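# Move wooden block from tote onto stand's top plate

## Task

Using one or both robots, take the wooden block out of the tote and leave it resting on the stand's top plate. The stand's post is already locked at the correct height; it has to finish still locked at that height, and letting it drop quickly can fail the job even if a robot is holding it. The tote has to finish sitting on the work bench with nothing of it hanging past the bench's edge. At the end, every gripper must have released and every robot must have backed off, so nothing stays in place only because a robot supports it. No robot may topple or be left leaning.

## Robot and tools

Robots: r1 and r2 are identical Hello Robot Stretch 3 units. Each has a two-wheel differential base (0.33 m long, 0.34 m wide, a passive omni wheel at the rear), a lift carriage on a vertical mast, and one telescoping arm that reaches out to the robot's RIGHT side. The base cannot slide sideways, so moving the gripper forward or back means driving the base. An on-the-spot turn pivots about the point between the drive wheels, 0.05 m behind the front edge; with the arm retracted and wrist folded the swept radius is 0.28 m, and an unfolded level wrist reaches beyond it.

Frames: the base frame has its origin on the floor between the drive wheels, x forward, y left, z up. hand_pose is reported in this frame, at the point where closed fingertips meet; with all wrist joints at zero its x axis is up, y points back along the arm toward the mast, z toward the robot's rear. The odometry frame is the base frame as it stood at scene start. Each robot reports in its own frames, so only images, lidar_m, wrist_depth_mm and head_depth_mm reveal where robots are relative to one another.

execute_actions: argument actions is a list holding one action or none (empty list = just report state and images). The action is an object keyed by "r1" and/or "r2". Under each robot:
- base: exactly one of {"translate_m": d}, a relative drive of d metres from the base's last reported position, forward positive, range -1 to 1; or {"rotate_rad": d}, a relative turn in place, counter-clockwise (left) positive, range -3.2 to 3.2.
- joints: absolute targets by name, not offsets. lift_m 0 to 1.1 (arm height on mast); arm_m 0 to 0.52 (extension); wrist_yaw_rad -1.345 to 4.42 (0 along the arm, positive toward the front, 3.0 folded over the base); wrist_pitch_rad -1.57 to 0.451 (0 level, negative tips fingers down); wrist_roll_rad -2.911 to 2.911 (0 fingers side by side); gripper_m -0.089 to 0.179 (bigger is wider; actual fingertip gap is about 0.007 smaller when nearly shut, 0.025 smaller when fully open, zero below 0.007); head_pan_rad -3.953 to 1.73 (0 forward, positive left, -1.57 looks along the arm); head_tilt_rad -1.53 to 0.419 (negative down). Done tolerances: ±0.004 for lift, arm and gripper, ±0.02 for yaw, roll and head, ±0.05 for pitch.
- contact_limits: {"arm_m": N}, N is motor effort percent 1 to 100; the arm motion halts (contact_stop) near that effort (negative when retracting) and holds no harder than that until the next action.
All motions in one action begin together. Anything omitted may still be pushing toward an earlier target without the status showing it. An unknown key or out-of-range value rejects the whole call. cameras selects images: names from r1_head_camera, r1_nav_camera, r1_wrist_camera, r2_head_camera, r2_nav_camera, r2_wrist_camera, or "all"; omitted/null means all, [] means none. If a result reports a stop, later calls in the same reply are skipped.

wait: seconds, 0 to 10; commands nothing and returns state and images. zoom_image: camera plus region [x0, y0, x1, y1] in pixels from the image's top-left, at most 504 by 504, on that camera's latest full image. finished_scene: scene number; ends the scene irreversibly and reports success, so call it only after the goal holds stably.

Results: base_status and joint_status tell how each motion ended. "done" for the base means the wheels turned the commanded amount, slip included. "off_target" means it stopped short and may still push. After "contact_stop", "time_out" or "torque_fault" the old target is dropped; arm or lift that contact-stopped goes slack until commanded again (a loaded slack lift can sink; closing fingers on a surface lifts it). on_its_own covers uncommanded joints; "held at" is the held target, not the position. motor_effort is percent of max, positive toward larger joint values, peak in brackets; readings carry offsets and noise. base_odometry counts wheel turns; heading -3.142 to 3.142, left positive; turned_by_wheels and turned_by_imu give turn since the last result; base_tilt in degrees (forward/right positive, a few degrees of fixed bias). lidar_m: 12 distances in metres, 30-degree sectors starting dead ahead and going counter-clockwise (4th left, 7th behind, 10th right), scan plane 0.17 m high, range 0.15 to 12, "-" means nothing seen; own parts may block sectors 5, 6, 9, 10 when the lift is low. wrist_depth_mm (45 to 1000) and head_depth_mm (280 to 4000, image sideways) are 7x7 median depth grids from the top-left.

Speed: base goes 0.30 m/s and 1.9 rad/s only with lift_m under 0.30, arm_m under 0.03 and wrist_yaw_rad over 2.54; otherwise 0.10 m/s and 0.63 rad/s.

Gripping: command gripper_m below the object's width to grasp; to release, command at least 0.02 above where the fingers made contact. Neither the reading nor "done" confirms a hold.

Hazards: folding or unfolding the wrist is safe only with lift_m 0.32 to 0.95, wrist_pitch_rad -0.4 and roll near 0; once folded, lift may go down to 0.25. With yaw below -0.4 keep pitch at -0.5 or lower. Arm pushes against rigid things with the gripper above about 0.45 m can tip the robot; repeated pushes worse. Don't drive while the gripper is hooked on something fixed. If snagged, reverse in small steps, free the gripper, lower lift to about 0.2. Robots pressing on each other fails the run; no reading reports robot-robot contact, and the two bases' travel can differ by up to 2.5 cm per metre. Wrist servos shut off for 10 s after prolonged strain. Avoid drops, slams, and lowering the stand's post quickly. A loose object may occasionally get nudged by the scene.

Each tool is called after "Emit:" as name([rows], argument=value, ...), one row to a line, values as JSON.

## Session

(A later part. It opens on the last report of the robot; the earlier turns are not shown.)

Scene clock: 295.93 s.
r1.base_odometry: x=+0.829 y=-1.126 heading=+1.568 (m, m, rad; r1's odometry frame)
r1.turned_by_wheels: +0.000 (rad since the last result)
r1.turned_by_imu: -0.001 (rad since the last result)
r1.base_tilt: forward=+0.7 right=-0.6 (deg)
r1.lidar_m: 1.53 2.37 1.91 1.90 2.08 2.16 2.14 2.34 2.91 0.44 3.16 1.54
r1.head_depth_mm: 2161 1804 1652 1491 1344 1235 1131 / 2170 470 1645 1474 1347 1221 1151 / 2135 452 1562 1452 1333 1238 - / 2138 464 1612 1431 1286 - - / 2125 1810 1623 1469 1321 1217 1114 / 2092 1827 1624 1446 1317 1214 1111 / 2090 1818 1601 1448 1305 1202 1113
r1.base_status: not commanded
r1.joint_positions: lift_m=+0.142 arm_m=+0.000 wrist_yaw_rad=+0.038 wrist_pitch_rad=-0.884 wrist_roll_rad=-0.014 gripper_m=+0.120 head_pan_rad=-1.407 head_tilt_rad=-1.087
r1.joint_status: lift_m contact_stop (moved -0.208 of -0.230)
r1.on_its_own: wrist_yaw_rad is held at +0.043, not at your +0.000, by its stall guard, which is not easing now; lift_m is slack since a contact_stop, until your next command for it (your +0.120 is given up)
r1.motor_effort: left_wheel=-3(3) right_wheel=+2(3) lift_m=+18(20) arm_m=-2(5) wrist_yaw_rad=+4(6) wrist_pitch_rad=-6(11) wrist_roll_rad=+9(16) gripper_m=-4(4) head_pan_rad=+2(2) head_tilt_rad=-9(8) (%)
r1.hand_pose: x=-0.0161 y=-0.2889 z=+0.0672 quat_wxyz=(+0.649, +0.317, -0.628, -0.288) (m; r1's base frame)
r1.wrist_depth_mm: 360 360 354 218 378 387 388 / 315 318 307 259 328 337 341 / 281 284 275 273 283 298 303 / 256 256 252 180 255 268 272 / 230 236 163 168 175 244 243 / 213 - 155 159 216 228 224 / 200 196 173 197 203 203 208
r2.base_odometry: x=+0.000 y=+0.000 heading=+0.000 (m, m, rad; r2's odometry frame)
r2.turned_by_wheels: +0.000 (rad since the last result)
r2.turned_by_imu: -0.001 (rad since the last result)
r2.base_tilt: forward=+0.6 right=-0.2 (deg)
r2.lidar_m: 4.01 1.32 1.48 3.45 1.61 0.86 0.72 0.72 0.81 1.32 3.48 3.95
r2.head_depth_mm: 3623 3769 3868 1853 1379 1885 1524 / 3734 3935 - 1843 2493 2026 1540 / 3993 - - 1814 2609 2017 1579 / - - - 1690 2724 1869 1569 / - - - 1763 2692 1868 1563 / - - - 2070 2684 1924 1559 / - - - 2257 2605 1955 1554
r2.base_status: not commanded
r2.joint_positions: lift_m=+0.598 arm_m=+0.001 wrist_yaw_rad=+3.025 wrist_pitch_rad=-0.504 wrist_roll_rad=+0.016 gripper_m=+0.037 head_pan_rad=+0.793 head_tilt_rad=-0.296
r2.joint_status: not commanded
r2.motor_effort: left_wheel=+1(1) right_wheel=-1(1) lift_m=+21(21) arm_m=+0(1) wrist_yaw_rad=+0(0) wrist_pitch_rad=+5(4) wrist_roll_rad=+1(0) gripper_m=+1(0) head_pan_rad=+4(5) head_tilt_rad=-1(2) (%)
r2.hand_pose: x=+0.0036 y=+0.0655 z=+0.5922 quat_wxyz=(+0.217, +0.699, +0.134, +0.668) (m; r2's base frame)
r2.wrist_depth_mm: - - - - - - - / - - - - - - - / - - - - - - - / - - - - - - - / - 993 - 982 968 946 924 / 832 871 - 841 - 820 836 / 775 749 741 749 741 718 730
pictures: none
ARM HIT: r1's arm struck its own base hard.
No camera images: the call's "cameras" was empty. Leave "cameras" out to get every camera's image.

Emit:
execute_actions([
  {"r1":{"joints":{"gripper_m":0.0,"lift_m":0.15}}},
], cameras=["r1_wrist_camera"])

Scene clock: 300.67 s.
r1.base_odometry: x=+0.829 y=-1.126 heading=+1.568 (m, m, rad; r1's odometry frame)
r1.turned_by_wheels: +0.000 (rad since the last result)
r1.turned_by_imu: -0.001 (rad since the last result)
r1.base_tilt: forward=+0.8 right=-0.5 (deg)
r1.lidar_m: 1.53 2.36 1.92 1.90 2.08 2.15 2.14 2.34 2.91 0.43 3.15 1.54
r1.head_depth_mm: 2162 1815 1662 1490 1350 1227 1132 / 2150 469 1646 1467 1347 1223 1147 / 2108 451 1546 1459 1343 1236 - / 2105 466 1602 1431 1277 - - / 2084 1797 1635 1464 1330 1213 1119 / 2116 1820 1612 1455 1317 1207 1116 / 2091 1836 1626 1448 1313 1200 1108
r1.base_status: not commanded
r1.joint_positions: lift_m=+0.150 arm_m=+0.000 wrist_yaw_rad=+0.043 wrist_pitch_rad=-0.860 wrist_roll_rad=-0.013 gripper_m=+0.001 head_pan_rad=-1.407 head_tilt_rad=-1.087
r1.joint_status: all done
r1.on_its_own: wrist_yaw_rad is held at +0.043, not at your +0.000, by its stall guard, which is not easing now
r1.motor_effort: left_wheel=-2(3) right_wheel=+1(2) lift_m=+14(23) arm_m=-1(1) wrist_yaw_rad=-1(5) wrist_pitch_rad=-15(17) wrist_roll_rad=+9(9) gripper_m=-19(99) head_pan_rad=+2(3) head_tilt_rad=-9(8) (%)
r1.hand_pose: x=-0.0153 y=-0.2938 z=+0.0790 quat_wxyz=(+0.653, +0.310, -0.632, -0.280) (m; r1's base frame)
r1.wrist_depth_mm: 390 395 388 207 414 415 423 / 341 344 334 251 357 360 368 / 303 304 292 279 297 318 326 / 271 273 264 189 200 285 287 / 246 247 249 181 196 258 261 / 226 227 - 174 237 235 236 / 208 209 211 213 213 215 216
r2.base_odometry: x=+0.000 y=+0.000 heading=+0.000 (m, m, rad; r2's odometry frame)
r2.turned_by_wheels: +0.000 (rad since the last result)
r2.turned_by_imu: +0.000 (rad since the last result)
r2.base_tilt: forward=+0.7 right=-0.3 (deg)
r2.lidar_m: 4.01 1.32 1.48 3.45 1.60 0.86 0.72 0.72 0.81 1.32 3.48 3.92
r2.head_depth_mm: 3458 3730 3980 1864 1377 1896 1523 / 3771 3905 - 1860 2492 2030 1538 / 3915 - - 1812 2587 2022 1578 / - - - 1704 2724 1875 1573 / - - - 1750 2712 1864 1583 / - - - 2045 2676 1905 1553 / - - - 2259 2626 1955 1558
r2.base_status: not commanded
r2.joint_positions: lift_m=+0.598 arm_m=+0.001 wrist_yaw_rad=+3.025 wrist_pitch_rad=-0.504 wrist_roll_rad=+0.016 gripper_m=+0.037 head_pan_rad=+0.793 head_tilt_rad=-0.296
r2.joint_status: not commanded
r2.motor_effort: left_wheel=+1(1) right_wheel=-1(1) lift_m=+21(21) arm_m=+0(0) wrist_yaw_rad=+0(1) wrist_pitch_rad=+5(4) wrist_roll_rad=+1(0) gripper_m=+0(1) head_pan_rad=+5(4) head_tilt_rad=-1(1) (%)
r2.hand_pose: x=+0.0036 y=+0.0655 z=+0.5922 quat_wxyz=(+0.217, +0.699, +0.134, +0.668) (m; r2's base frame)
r2.wrist_depth_mm: - - - - - - - / - - - - - - - / - - - - - - - / - - - - - - - / - 990 - 946 968 924 924 / 892 873 - 832 - 808 815 / 783 754 740 735 722 731 724
pictures: r1_wrist_camera
Images, in order (width x height): r1_wrist_camera 644x364.

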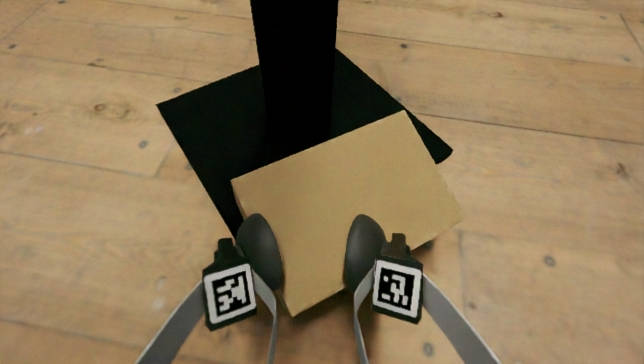

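Emit:
execute_actions([
  {"r1":{"joints":{"gripper_m":0.175,"lift_m":0.25}}},
], cameras=[])

Emit:
execute_actions([
  {"r1":{"joints":{"arm_m":0.05,"wrist_roll_rad":0.0}}},
], cameras=[])

Emit:
execute_actions([
  {"r1":{"joints":{"lift_m":0.13}}},
], cameras=["r1_wrist_camera"])

Scene clock: 309.87 s.
r1.base_odometry: x=+0.829 y=-1.126 heading=+1.568 (m, m, rad; r1's odometry frame)
r1.turned_by_wheels: +0.000 (rad since the last result)
r1.turned_by_imu: -0.001 (rad since the last result)
r1.base_tilt: forward=+0.7 right=-0.5 (deg)
r1.lidar_m: 1.53 2.37 1.92 1.90 2.08 2.16 2.14 2.34 2.90 0.42 3.21 1.53
r1.head_depth_mm: 2167 1817 1667 1478 1353 1231 1128 / 2162 470 1657 1481 1337 1227 1144 / 2128 450 1569 1453 1345 1242 - / 2129 464 1603 1419 1282 - - / 2116 1810 1638 1474 1319 1215 1113 / 2137 1840 1617 1455 1320 1208 1111 / 2079 1821 1600 1443 1316 1206 1109
r1.base_status: not commanded
r1.joint_positions: lift_m=+0.250 arm_m=+0.000 wrist_yaw_rad=+0.044 wrist_pitch_rad=-0.904 wrist_roll_rad=-0.005 gripper_m=+0.175 head_pan_rad=-1.407 head_tilt_rad=-1.087
r1.joint_status: all done
r1.on_its_own: wrist_yaw_rad is held at +0.043, not at your +0.000, by its stall guard, which is not easing now
r1.motor_effort: left_wheel=-1(2) right_wheel=+1(1) lift_m=+22(23) arm_m=-1(1) wrist_yaw_rad=-1(9) wrist_pitch_rad=+2(15) wrist_roll_rad=+4(9) gripper_m=+0(83) head_pan_rad=+3(2) head_tilt_rad=-7(8) (%)
r1.hand_pose: x=-0.0155 y=-0.2844 z=+0.1722 quat_wxyz=(+0.644, +0.324, -0.627, -0.295) (m; r1's base frame)
r1.wrist_depth_mm: 509 515 506 217 531 537 548 / 455 459 460 265 472 477 484 / 408 411 408 326 425 427 431 / 368 374 368 358 376 386 388 / 339 344 340 275 285 357 356 / - 316 319 265 314 320 327 / - 292 295 296 296 299 297
r2.base_odometry: x=+0.000 y=+0.000 heading=+0.000 (m, m, rad; r2's odometry frame)
r2.turned_by_wheels: +0.000 (rad since the last result)
r2.turned_by_imu: -0.001 (rad since the last result)
r2.base_tilt: forward=+0.5 right=-0.1 (deg)
r2.lidar_m: 4.02 1.31 1.48 3.46 1.61 0.86 0.72 0.72 0.81 1.32 3.49 3.91
r2.head_depth_mm: 3541 3684 3897 1858 1377 1884 1515 / 3725 3974 - 1823 2495 2011 1538 / 3881 - - 1800 2616 2011 1581 / - - - 1706 2730 1851 1579 / - - - 1754 2719 1870 1562 / - - - 2073 2656 1921 1560 / - - - 2293 2627 1959 1550
r2.base_status: not commanded
r2.joint_positions: lift_m=+0.598 arm_m=+0.001 wrist_yaw_rad=+3.025 wrist_pitch_rad=-0.504 wrist_roll_rad=+0.016 gripper_m=+0.037 head_pan_rad=+0.793 head_tilt_rad=-0.296
r2.joint_status: not commanded
r2.motor_effort: left_wheel=+1(0) right_wheel=-1(0) lift_m=+21(21) arm_m=+0(1) wrist_yaw_rad=+0(1) wrist_pitch_rad=+5(5) wrist_roll_rad=+1(1) gripper_m=+0(0) head_pan_rad=+4(5) head_tilt_rad=-1(1) (%)
r2.hand_pose: x=+0.0036 y=+0.0655 z=+0.5922 quat_wxyz=(+0.217, +0.699, +0.134, +0.668) (m; r2's base frame)
r2.wrist_depth_mm: - - - - - - - / - - - - - - - / - - - - - - - / - - - - - - - / - 995 - 984 974 935 947 / 860 856 - 841 - 851 796 / 768 758 743 767 734 704 722
pictures: none
No camera images: the call's "cameras" was empty. Leave "cameras" out to get every camera's image.

Scene clock: 311.33 s.
r1.base_odometry: x=+0.829 y=-1.126 heading=+1.568 (m, m, rad; r1's odometry frame)
r1.turned_by_wheels: +0.000 (rad since the last result)
r1.turned_by_imu: +0.000 (rad since the last result)
r1.base_tilt: forward=+0.8 right=-0.5 (deg)
r1.lidar_m: 1.53 2.37 1.92 1.90 2.08 2.16 2.14 2.33 2.89 0.42 3.15 1.53
r1.head_depth_mm: 2161 1819 1646 1479 1343 1231 1125 / 2133 470 1657 1477 1347 1223 1142 / 2123 451 1557 1463 1345 - - / 2108 463 1616 1427 1285 1224 - / 2120 1803 1608 1472 1320 1211 1115 / 2112 1816 1640 1460 1326 1210 1112 / 2094 1813 1607 1457 1315 1204 1105
r1.base_status: not commanded
r1.joint_positions: lift_m=+0.250 arm_m=+0.050 wrist_yaw_rad=+0.044 wrist_pitch_rad=-0.905 wrist_roll_rad=-0.005 gripper_m=+0.175 head_pan_rad=-1.407 head_tilt_rad=-1.087
r1.joint_status: all done
r1.on_its_own: wrist_yaw_rad is held at +0.043, not at your +0.000, by its stall guard, which is not easing now
r1.motor_effort: left_wheel=-2(2) right_wheel=+1(1) lift_m=+22(22) arm_m=+6(8) wrist_yaw_rad=-2(2) wrist_pitch_rad=+2(2) wrist_roll_rad=+3(4) gripper_m=+0(0) head_pan_rad=+3(3) head_tilt_rad=-8(8) (%)
r1.hand_pose: x=-0.0155 y=-0.3338 z=+0.1721 quat_wxyz=(+0.644, +0.324, -0.627, -0.295) (m; r1's base frame)
r1.wrist_depth_mm: 514 505 494 165 523 538 549 / 453 453 450 194 472 479 476 / 406 410 406 247 421 426 428 / 369 374 362 317 379 385 388 / 339 344 337 337 341 358 357 / - 315 312 251 258 319 327 / - 292 294 242 290 299 297
r2.base_odometry: x=+0.000 y=+0.000 heading=+0.000 (m, m, rad; r2's odometry frame)
r2.turned_by_wheels: +0.000 (rad since the last result)
r2.turned_by_imu: +0.000 (rad since the last result)
r2.base_tilt: forward=+0.7 right=-0.2 (deg)
r2.lidar_m: 4.01 1.32 1.48 3.44 1.61 0.86 0.72 0.72 0.81 1.32 3.49 3.92
r2.head_depth_mm: 3512 3726 3904 1861 1372 1893 1521 / 3740 3935 - 1827 2503 2023 1548 / 3891 - - 1817 2589 2013 1588 / - - - 1677 2707 1864 1567 / - - - 1767 2721 1843 1564 / - - - 2039 2712 1921 1556 / - - - 2273 2663 1954 1554
r2.base_status: not commanded
r2.joint_positions: lift_m=+0.598 arm_m=+0.001 wrist_yaw_rad=+3.025 wrist_pitch_rad=-0.504 wrist_roll_rad=+0.016 gripper_m=+0.037 head_pan_rad=+0.793 head_tilt_rad=-0.296
r2.joint_status: not commanded
r2.motor_effort: left_wheel=+0(1) right_wheel=-1(1) lift_m=+21(21) arm_m=+0(0) wrist_yaw_rad=+1(0) wrist_pitch_rad=+6(5) wrist_roll_rad=+1(0) gripper_m=+0(0) head_pan_rad=+4(5) head_tilt_rad=-1(1) (%)
r2.hand_pose: x=+0.0036 y=+0.0655 z=+0.5922 quat_wxyz=(+0.217, +0.699, +0.134, +0.668) (m; r2's base frame)
r2.wrist_depth_mm: - - - - - - - / - - - - - - - / - - - - - - - / - - - - - - - / - - - 992 - 952 954 / 861 879 - 829 - 808 815 / 745 767 720 747 712 732 731
pictures: none
No camera images: the call's "cameras" was empty. Leave "cameras" out to get every camera's image.

Scene clock: 313.20 s.
r1.base_odometry: x=+0.829 y=-1.126 heading=+1.568 (m, m, rad; r1's odometry frame)
r1.turned_by_wheels: +0.000 (rad since the last result)
r1.turned_by_imu: +0.000 (rad since the last result)
r1.base_tilt: forward=+0.8 right=-0.5 (deg)
r1.lidar_m: 1.53 2.37 1.92 1.90 2.08 2.16 2.14 2.34 2.90 0.44 3.16 1.53
r1.head_depth_mm: 2169 1829 1658 1477 1348 1225 1135 / 2139 471 1637 1487 1340 1221 1144 / 518 451 1551 1456 1333 1258 - / 2157 464 1598 1436 1287 - - / 2123 1801 1621 1463 1326 1215 1119 / 2080 1804 1612 1453 1315 1202 1115 / 2070 1813 1611 1451 1314 1208 1108
r1.base_status: not commanded
r1.joint_positions: lift_m=+0.139 arm_m=+0.050 wrist_yaw_rad=+0.033 wrist_pitch_rad=-0.872 wrist_roll_rad=-0.031 gripper_m=+0.175 head_pan_rad=-1.407 head_tilt_rad=-1.087
r1.joint_status: lift_m contact_stop (moved -0.111 of -0.120)
r1.on_its_own: wrist_yaw_rad is held at +0.043, not at your +0.000, by its stall guard, which is not easing now; lift_m is slack since a contact_stop, until your next command for it (your +0.130 is given up)
r1.motor_effort: left_wheel=-3(3) right_wheel=+3(3) lift_m=+17(18) arm_m=+6(6) wrist_yaw_rad=+11(14) wrist_pitch_rad=-11(15) wrist_roll_rad=+21(25) gripper_m=-3(3) head_pan_rad=+1(3) head_tilt_rad=-8(8) (%)
r1.hand_pose: x=-0.0167 y=-0.3408 z=+0.0660 quat_wxyz=(+0.656, +0.314, -0.625, -0.283) (m; r1's base frame)
r1.wrist_depth_mm: 354 363 348 158 388 393 403 / 316 317 300 186 333 345 347 / 279 276 265 234 291 302 305 / 252 248 247 248 181 271 273 / 230 232 225 162 167 178 249 / - 215 207 149 156 163 227 / - 197 196 143 148 204 204
r2.base_odometry: x=+0.000 y=+0.000 heading=+0.000 (m, m, rad; r2's odometry frame)
r2.turned_by_wheels: +0.000 (rad since the last result)
r2.turned_by_imu: +0.000 (rad since the last result)
r2.base_tilt: forward=+0.6 right=-0.2 (deg)
r2.lidar_m: 4.01 1.31 1.48 3.45 1.60 0.86 0.72 0.72 0.81 1.32 3.47 3.92
r2.head_depth_mm: 3634 3717 3846 1845 1396 1896 1526 / 3712 3966 - 1836 2509 2018 1540 / 3940 - - 1815 2632 2026 1581 / - - - 1688 2698 1860 1577 / - - - 1774 2715 1845 1575 / - - - 2031 2702 1926 1557 / - - - 2250 2696 1960 1555
r2.base_status: not commanded
r2.joint_positions: lift_m=+0.598 arm_m=+0.001 wrist_yaw_rad=+3.025 wrist_pitch_rad=-0.504 wrist_roll_rad=+0.016 gripper_m=+0.037 head_pan_rad=+0.793 head_tilt_rad=-0.296
r2.joint_status: not commanded
r2.motor_effort: left_wheel=+1(1) right_wheel=-1(1) lift_m=+21(21) arm_m=+0(0) wrist_yaw_rad=+1(0) wrist_pitch_rad=+5(5) wrist_roll_rad=+0(0) gripper_m=-1(1) head_pan_rad=+5(4) head_tilt_rad=-1(1) (%)
r2.hand_pose: x=+0.0036 y=+0.0655 z=+0.5922 quat_wxyz=(+0.217, +0.699, +0.134, +0.668) (m; r2's base frame)
r2.wrist_depth_mm: - - - - - - - / - - - - - - - / - - - - - - - / - - - - - - - / - 987 - - 977 933 932 / 866 866 - 834 - 834 811 / 766 747 727 734 751 718 728
pictures: r1_wrist_camera
Images, in order (width x height): r1_wrist_camera 644x364.

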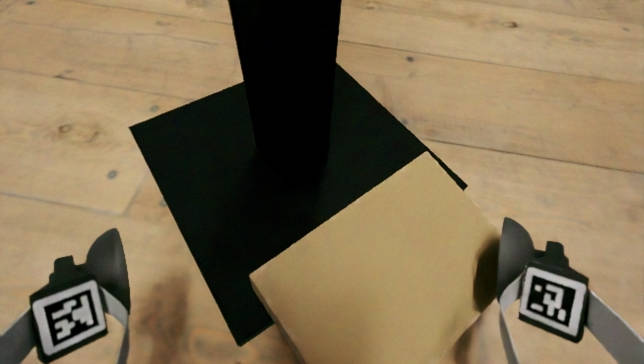

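Emit:
execute_actions([
  {"r1":{"joints":{"gripper_m":0.0,"lift_m":0.145}}},
], cameras=["r1_wrist_camera"])

Scene clock: 319.27 s.
r1.base_odometry: x=+0.829 y=-1.126 heading=+1.568 (m, m, rad; r1's odometry frame)
r1.turned_by_wheels: +0.000 (rad since the last result)
r1.turned_by_imu: -0.001 (rad since the last result)
r1.base_tilt: forward=+0.7 right=-0.7 (deg)
r1.lidar_m: 1.53 2.37 1.92 1.90 2.08 2.16 2.13 2.34 2.91 0.43 3.17 1.54
r1.head_depth_mm: 2146 1822 1642 1484 1343 1224 1125 / 2151 470 1659 1483 1333 1226 1145 / 520 451 1570 1462 1332 1251 - / 2111 464 1606 1425 1292 1231 - / 2098 1818 1618 1460 1327 1215 1112 / 2120 1821 1625 1465 1320 1203 1116 / 2076 1825 1605 1459 1317 1199 1109
r1.base_status: not commanded
r1.joint_positions: lift_m=+0.146 arm_m=+0.050 wrist_yaw_rad=+0.024 wrist_pitch_rad=-0.860 wrist_roll_rad=-0.021 gripper_m=+0.002 head_pan_rad=-1.407 head_tilt_rad=-1.087
r1.joint_status: all done
r1.on_its_own: wrist_yaw_rad is held at +0.043, not at your +0.000, by its stall guard, which is not easing now; wrist_yaw_rad is at rest, and its effort (+24) is outside its rest range (-12 to +12)
r1.motor_effort: left_wheel=-4(4) right_wheel=+5(7) lift_m=+10(22) arm_m=+5(6) wrist_yaw_rad=+24(24) wrist_pitch_rad=-16(16) wrist_roll_rad=+14(19) gripper_m=-47(98) head_pan_rad=+3(3) head_tilt_rad=-8(7) (%)
r1.hand_pose: x=-0.0180 y=-0.3435 z=+0.0744 quat_wxyz=(+0.653, +0.306, -0.632, -0.284) (m; r1's base frame)
r1.wrist_depth_mm: 380 386 168 163 408 417 423 / 331 337 325 191 352 360 364 / 294 296 281 232 310 315 318 / 265 264 258 252 183 282 284 / 240 241 235 161 172 255 254 / 220 222 143 152 164 236 234 / 203 203 200 146 160 208 215
r2.base_odometry: x=+0.000 y=+0.000 heading=+0.000 (m, m, rad; r2's odometry frame)
r2.turned_by_wheels: +0.000 (rad since the last result)
r2.turned_by_imu: -0.001 (rad since the last result)
r2.base_tilt: forward=+0.5 right=-0.3 (deg)
r2.lidar_m: 4.01 1.32 1.48 3.46 1.60 0.86 0.72 0.72 0.81 1.32 3.48 3.93
r2.head_depth_mm: 3661 3700 3855 1859 1382 1908 1519 / 3657 3926 - 1834 2527 2028 1543 / 3979 - - 1809 2578 2019 1581 / - - - 1695 2768 1855 1579 / - - - 1747 2709 1861 1567 / - - - 2064 2688 1907 1558 / - - - 2275 2652 1980 1546
r2.base_status: not commanded
r2.joint_positions: lift_m=+0.598 arm_m=+0.001 wrist_yaw_rad=+3.025 wrist_pitch_rad=-0.504 wrist_roll_rad=+0.016 gripper_m=+0.037 head_pan_rad=+0.793 head_tilt_rad=-0.296
r2.joint_status: not commanded
r2.motor_effort: left_wheel=+1(1) right_wheel=-1(1) lift_m=+21(21) arm_m=-1(0) wrist_yaw_rad=+1(1) wrist_pitch_rad=+4(5) wrist_roll_rad=+0(1) gripper_m=-1(0) head_pan_rad=+5(5) head_tilt_rad=-2(1) (%)
r2.hand_pose: x=+0.0036 y=+0.0655 z=+0.5922 quat_wxyz=(+0.217, +0.699, +0.134, +0.668) (m; r2's base frame)
r2.wrist_depth_mm: - - - - - - - / - - - - - - - / - - - - - - - / - - - - - - - / - - - 964 - 960 959 / 879 871 - 847 - 815 818 / 759 756 732 760 728 716 731
pictures: r1_wrist_camera
Images, in order (width x height): r1_wrist_camera 644x364.

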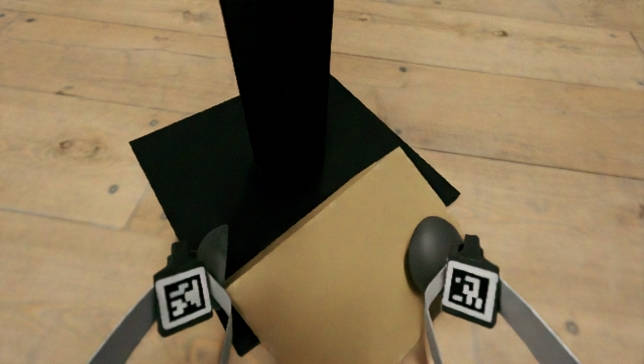

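Emit:
execute_actions([
  {"r1":{"joints":{"lift_m":0.3}}},
], cameras=["r1_wrist_camera"])

Scene clock: 324.50 s.
r1.base_odometry: x=+0.829 y=-1.126 heading=+1.568 (m, m, rad; r1's odometry frame)
r1.turned_by_wheels: +0.000 (rad since the last result)
r1.turned_by_imu: -0.001 (rad since the last result)
r1.base_tilt: forward=+0.7 right=-0.6 (deg)
r1.lidar_m: 1.53 2.37 1.91 1.90 2.07 2.16 2.14 2.34 2.90 0.42 3.14 1.54
r1.head_depth_mm: 2158 1817 1658 1476 1348 1228 1136 / 2138 470 1650 1478 1333 1221 1157 / 2139 450 1569 1445 1342 - - / 2130 464 1608 1426 1284 1228 - / 2129 1798 1624 1458 1329 1210 1122 / 2088 1819 1597 1460 1317 1207 1119 / 2088 1815 1609 1453 1319 1208 1112
r1.base_status: not commanded
r1.joint_positions: lift_m=+0.300 arm_m=+0.050 wrist_yaw_rad=+0.041 wrist_pitch_rad=-0.906 wrist_roll_rad=-0.005 gripper_m=+0.020 head_pan_rad=-1.407 head_tilt_rad=-1.087
r1.joint_status: all done
r1.on_its_own: wrist_yaw_rad is held at +0.043, not at your +0.000, by its stall guard, which is not easing now; gripper_m is held at +0.020, not at your +0.000, by its stall guard, which is not easing now
r1.motor_effort: left_wheel=-2(5) right_wheel=+1(6) lift_m=+22(23) arm_m=+5(6) wrist_yaw_rad=+2(24) wrist_pitch_rad=+2(16) wrist_roll_rad=+4(16) gripper_m=+0(41) head_pan_rad=+3(2) head_tilt_rad=-8(8) (%)
r1.hand_pose: x=-0.0159 y=-0.3336 z=+0.2220 quat_wxyz=(+0.644, +0.323, -0.627, -0.296) (m; r1's base frame)
r1.wrist_depth_mm: 580 593 558 165 612 610 627 / 516 520 509 200 538 545 554 / 468 471 466 246 485 491 486 / 420 423 423 318 444 438 448 / 389 392 390 379 393 404 404 / 359 362 368 349 310 372 374 / 330 340 336 333 287 345 344
r2.base_odometry: x=+0.000 y=+0.000 heading=+0.000 (m, m, rad; r2's odometry frame)
r2.turned_by_wheels: +0.000 (rad since the last result)
r2.turned_by_imu: -0.001 (rad since the last result)
r2.base_tilt: forward=+0.6 right=-0.1 (deg)
r2.lidar_m: 4.01 1.32 1.48 3.44 1.60 0.86 0.72 0.72 0.81 1.32 3.49 3.94
r2.head_depth_mm: 3598 3698 3852 1853 1385 1893 1515 / 3760 3879 - 1826 2491 2031 1544 / 3908 - - 1816 2631 1993 1580 / - - - 1701 2737 1859 1582 / - - - 1775 2695 1829 1574 / - - - 2073 2661 1927 1555 / - - - 2282 2667 1965 1557
r2.base_status: not commanded
r2.joint_positions: lift_m=+0.598 arm_m=+0.001 wrist_yaw_rad=+3.025 wrist_pitch_rad=-0.504 wrist_roll_rad=+0.016 gripper_m=+0.037 head_pan_rad=+0.793 head_tilt_rad=-0.296
r2.joint_status: not commanded
r2.motor_effort: left_wheel=+0(1) right_wheel=-1(0) lift_m=+21(21) arm_m=+0(0) wrist_yaw_rad=+0(1) wrist_pitch_rad=+4(4) wrist_roll_rad=+0(0) gripper_m=-1(0) head_pan_rad=+5(4) head_tilt_rad=-2(1) (%)
r2.hand_pose: x=+0.0036 y=+0.0655 z=+0.5922 quat_wxyz=(+0.217, +0.699, +0.134, +0.668) (m; r2's base frame)
r2.wrist_depth_mm: - - - - - - - / - - - - - - - / - - - - - - - / - - - - - - - / 978 - - 963 955 921 947 / 862 847 - 841 - 826 813 / 757 758 728 751 721 728 699
pictures: r1_wrist_camera
Images, in order (width x height): r1_wrist_camera 644x364.

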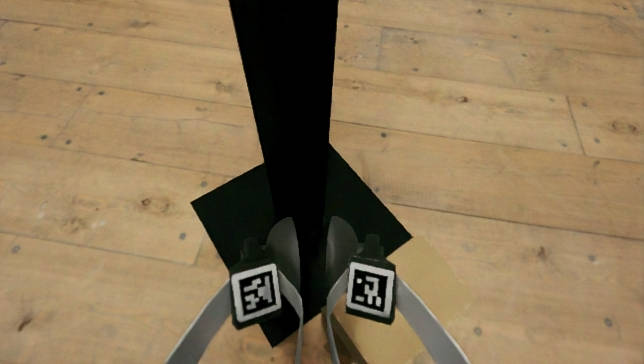

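Emit:
execute_actions([
  {"r1":{"base":{"translate_m":-0.3},"joints":{"wrist_yaw_rad":1.57,"wrist_pitch_rad":-0.2,"gripper_m":0.17,"arm_m":0.13}}},
], cameras=["r1_wrist_camera","r1_head_camera"])

Scene clock: 341.10 s.
r1.base_odometry: x=+0.828 y=-1.426 heading=+1.569 (m, m, rad; r1's odometry frame)
r1.turned_by_wheels: +0.000 (rad since the last result)
r1.turned_by_imu: -0.119 (rad since the last result)
r1.base_tilt: forward=+0.8 right=-0.5 (deg)
r1.lidar_m: 1.85 2.63 1.97 1.92 2.01 1.87 1.82 1.91 2.67 2.86 0.56 2.00
r1.head_depth_mm: 2126 1877 1659 1483 1355 1225 1126 / 2120 1856 1643 1468 1340 1226 1148 / 2139 1860 1638 1474 1377 1239 - / 2130 1836 1627 1468 1366 1238 - / 2101 1839 1620 1462 1350 1202 1118 / 2094 1838 1609 1457 1290 1190 1115 / 2079 1831 1616 1435 1289 1204 1113
r1.base_status: done
r1.joint_positions: lift_m=+0.300 arm_m=+0.130 wrist_yaw_rad=+1.568 wrist_pitch_rad=-0.223 wrist_roll_rad=+0.005 gripper_m=+0.170 head_pan_rad=-1.406 head_tilt_rad=-1.087
r1.joint_status: all done
r1.motor_effort: left_wheel=+1(28) right_wheel=-1(54) lift_m=+19(22) arm_m=+6(37) wrist_yaw_rad=+3(99) wrist_pitch_rad=+9(97) wrist_roll_rad=-3(60) gripper_m=-1(84) head_pan_rad=+3(2) head_tilt_rad=-7(7) (%)
r1.hand_pose: x=+0.2232 y=-0.2753 z=+0.3586 quat_wxyz=(+0.552, +0.553, -0.443, +0.439) (m; r1's base frame)
r1.wrist_depth_mm: - - - - - 256 - / - - - - - 270 - / - - - - - 286 - / - - - - - 306 - / 891 937 892 885 862 321 843 / 716 690 683 671 651 331 660 / - 560 562 552 518 503 531
r2.base_odometry: x=+0.000 y=+0.000 heading=+0.000 (m, m, rad; r2's odometry frame)
r2.turned_by_wheels: +0.000 (rad since the last result)
r2.turned_by_imu: -0.001 (rad since the last result)
r2.base_tilt: forward=+0.5 right=-0.3 (deg)
r2.lidar_m: 4.00 1.32 1.48 3.47 1.60 0.86 0.72 0.72 0.81 1.32 3.49 3.93
r2.head_depth_mm: 3524 3744 3806 1873 1385 1902 1507 / 3730 3931 - 1826 2538 2040 1556 / 3889 - - 1813 2582 2016 1585 / - - - 1706 2706 1852 1580 / - - - 1756 2712 1839 1565 / - - - 2054 2697 1936 1560 / - - - 2259 2717 1957 1542
r2.base_status: not commanded
r2.joint_positions: lift_m=+0.598 arm_m=+0.001 wrist_yaw_rad=+3.025 wrist_pitch_rad=-0.504 wrist_roll_rad=+0.016 gripper_m=+0.037 head_pan_rad=+0.793 head_tilt_rad=-0.296
r2.joint_status: not commanded
r2.motor_effort: left_wheel=+1(1) right_wheel=-1(1) lift_m=+21(21) arm_m=+0(0) wrist_yaw_rad=+0(1) wrist_pitch_rad=+4(5) wrist_roll_rad=+0(1) gripper_m=+0(1) head_pan_rad=+4(5) head_tilt_rad=-1(2) (%)
r2.hand_pose: x=+0.0036 y=+0.0655 z=+0.5922 quat_wxyz=(+0.217, +0.699, +0.134, +0.668) (m; r2's base frame)
r2.wrist_depth_mm: - - - - - - - / - - - - - - - / - - - - - - - / - - - - - - - / - - - 960 991 968 917 / 868 871 - 837 - 833 822 / 744 739 738 757 741 734 705
pictures: r1_head_camera (sideways: a quarter turn clockwise sets it upright), r1_wrist_camera
Images, in order (width x height): r1_head_camera 896x504, r1_wrist_camera 644x364.

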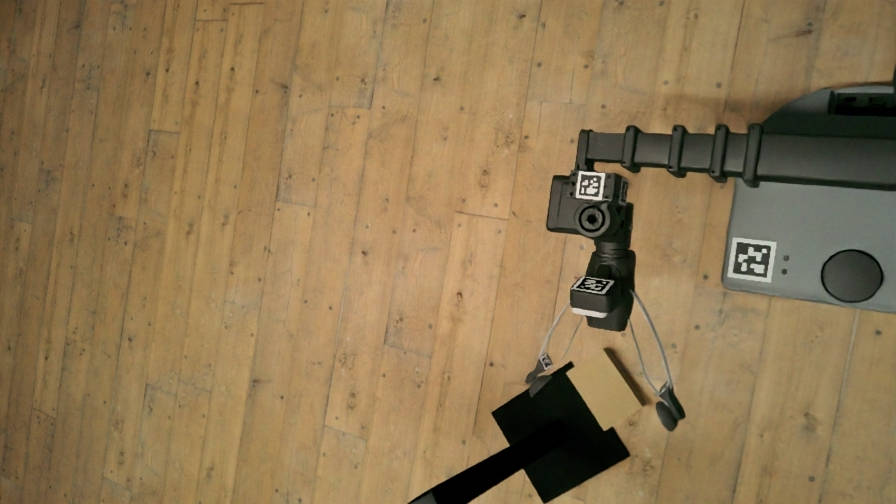

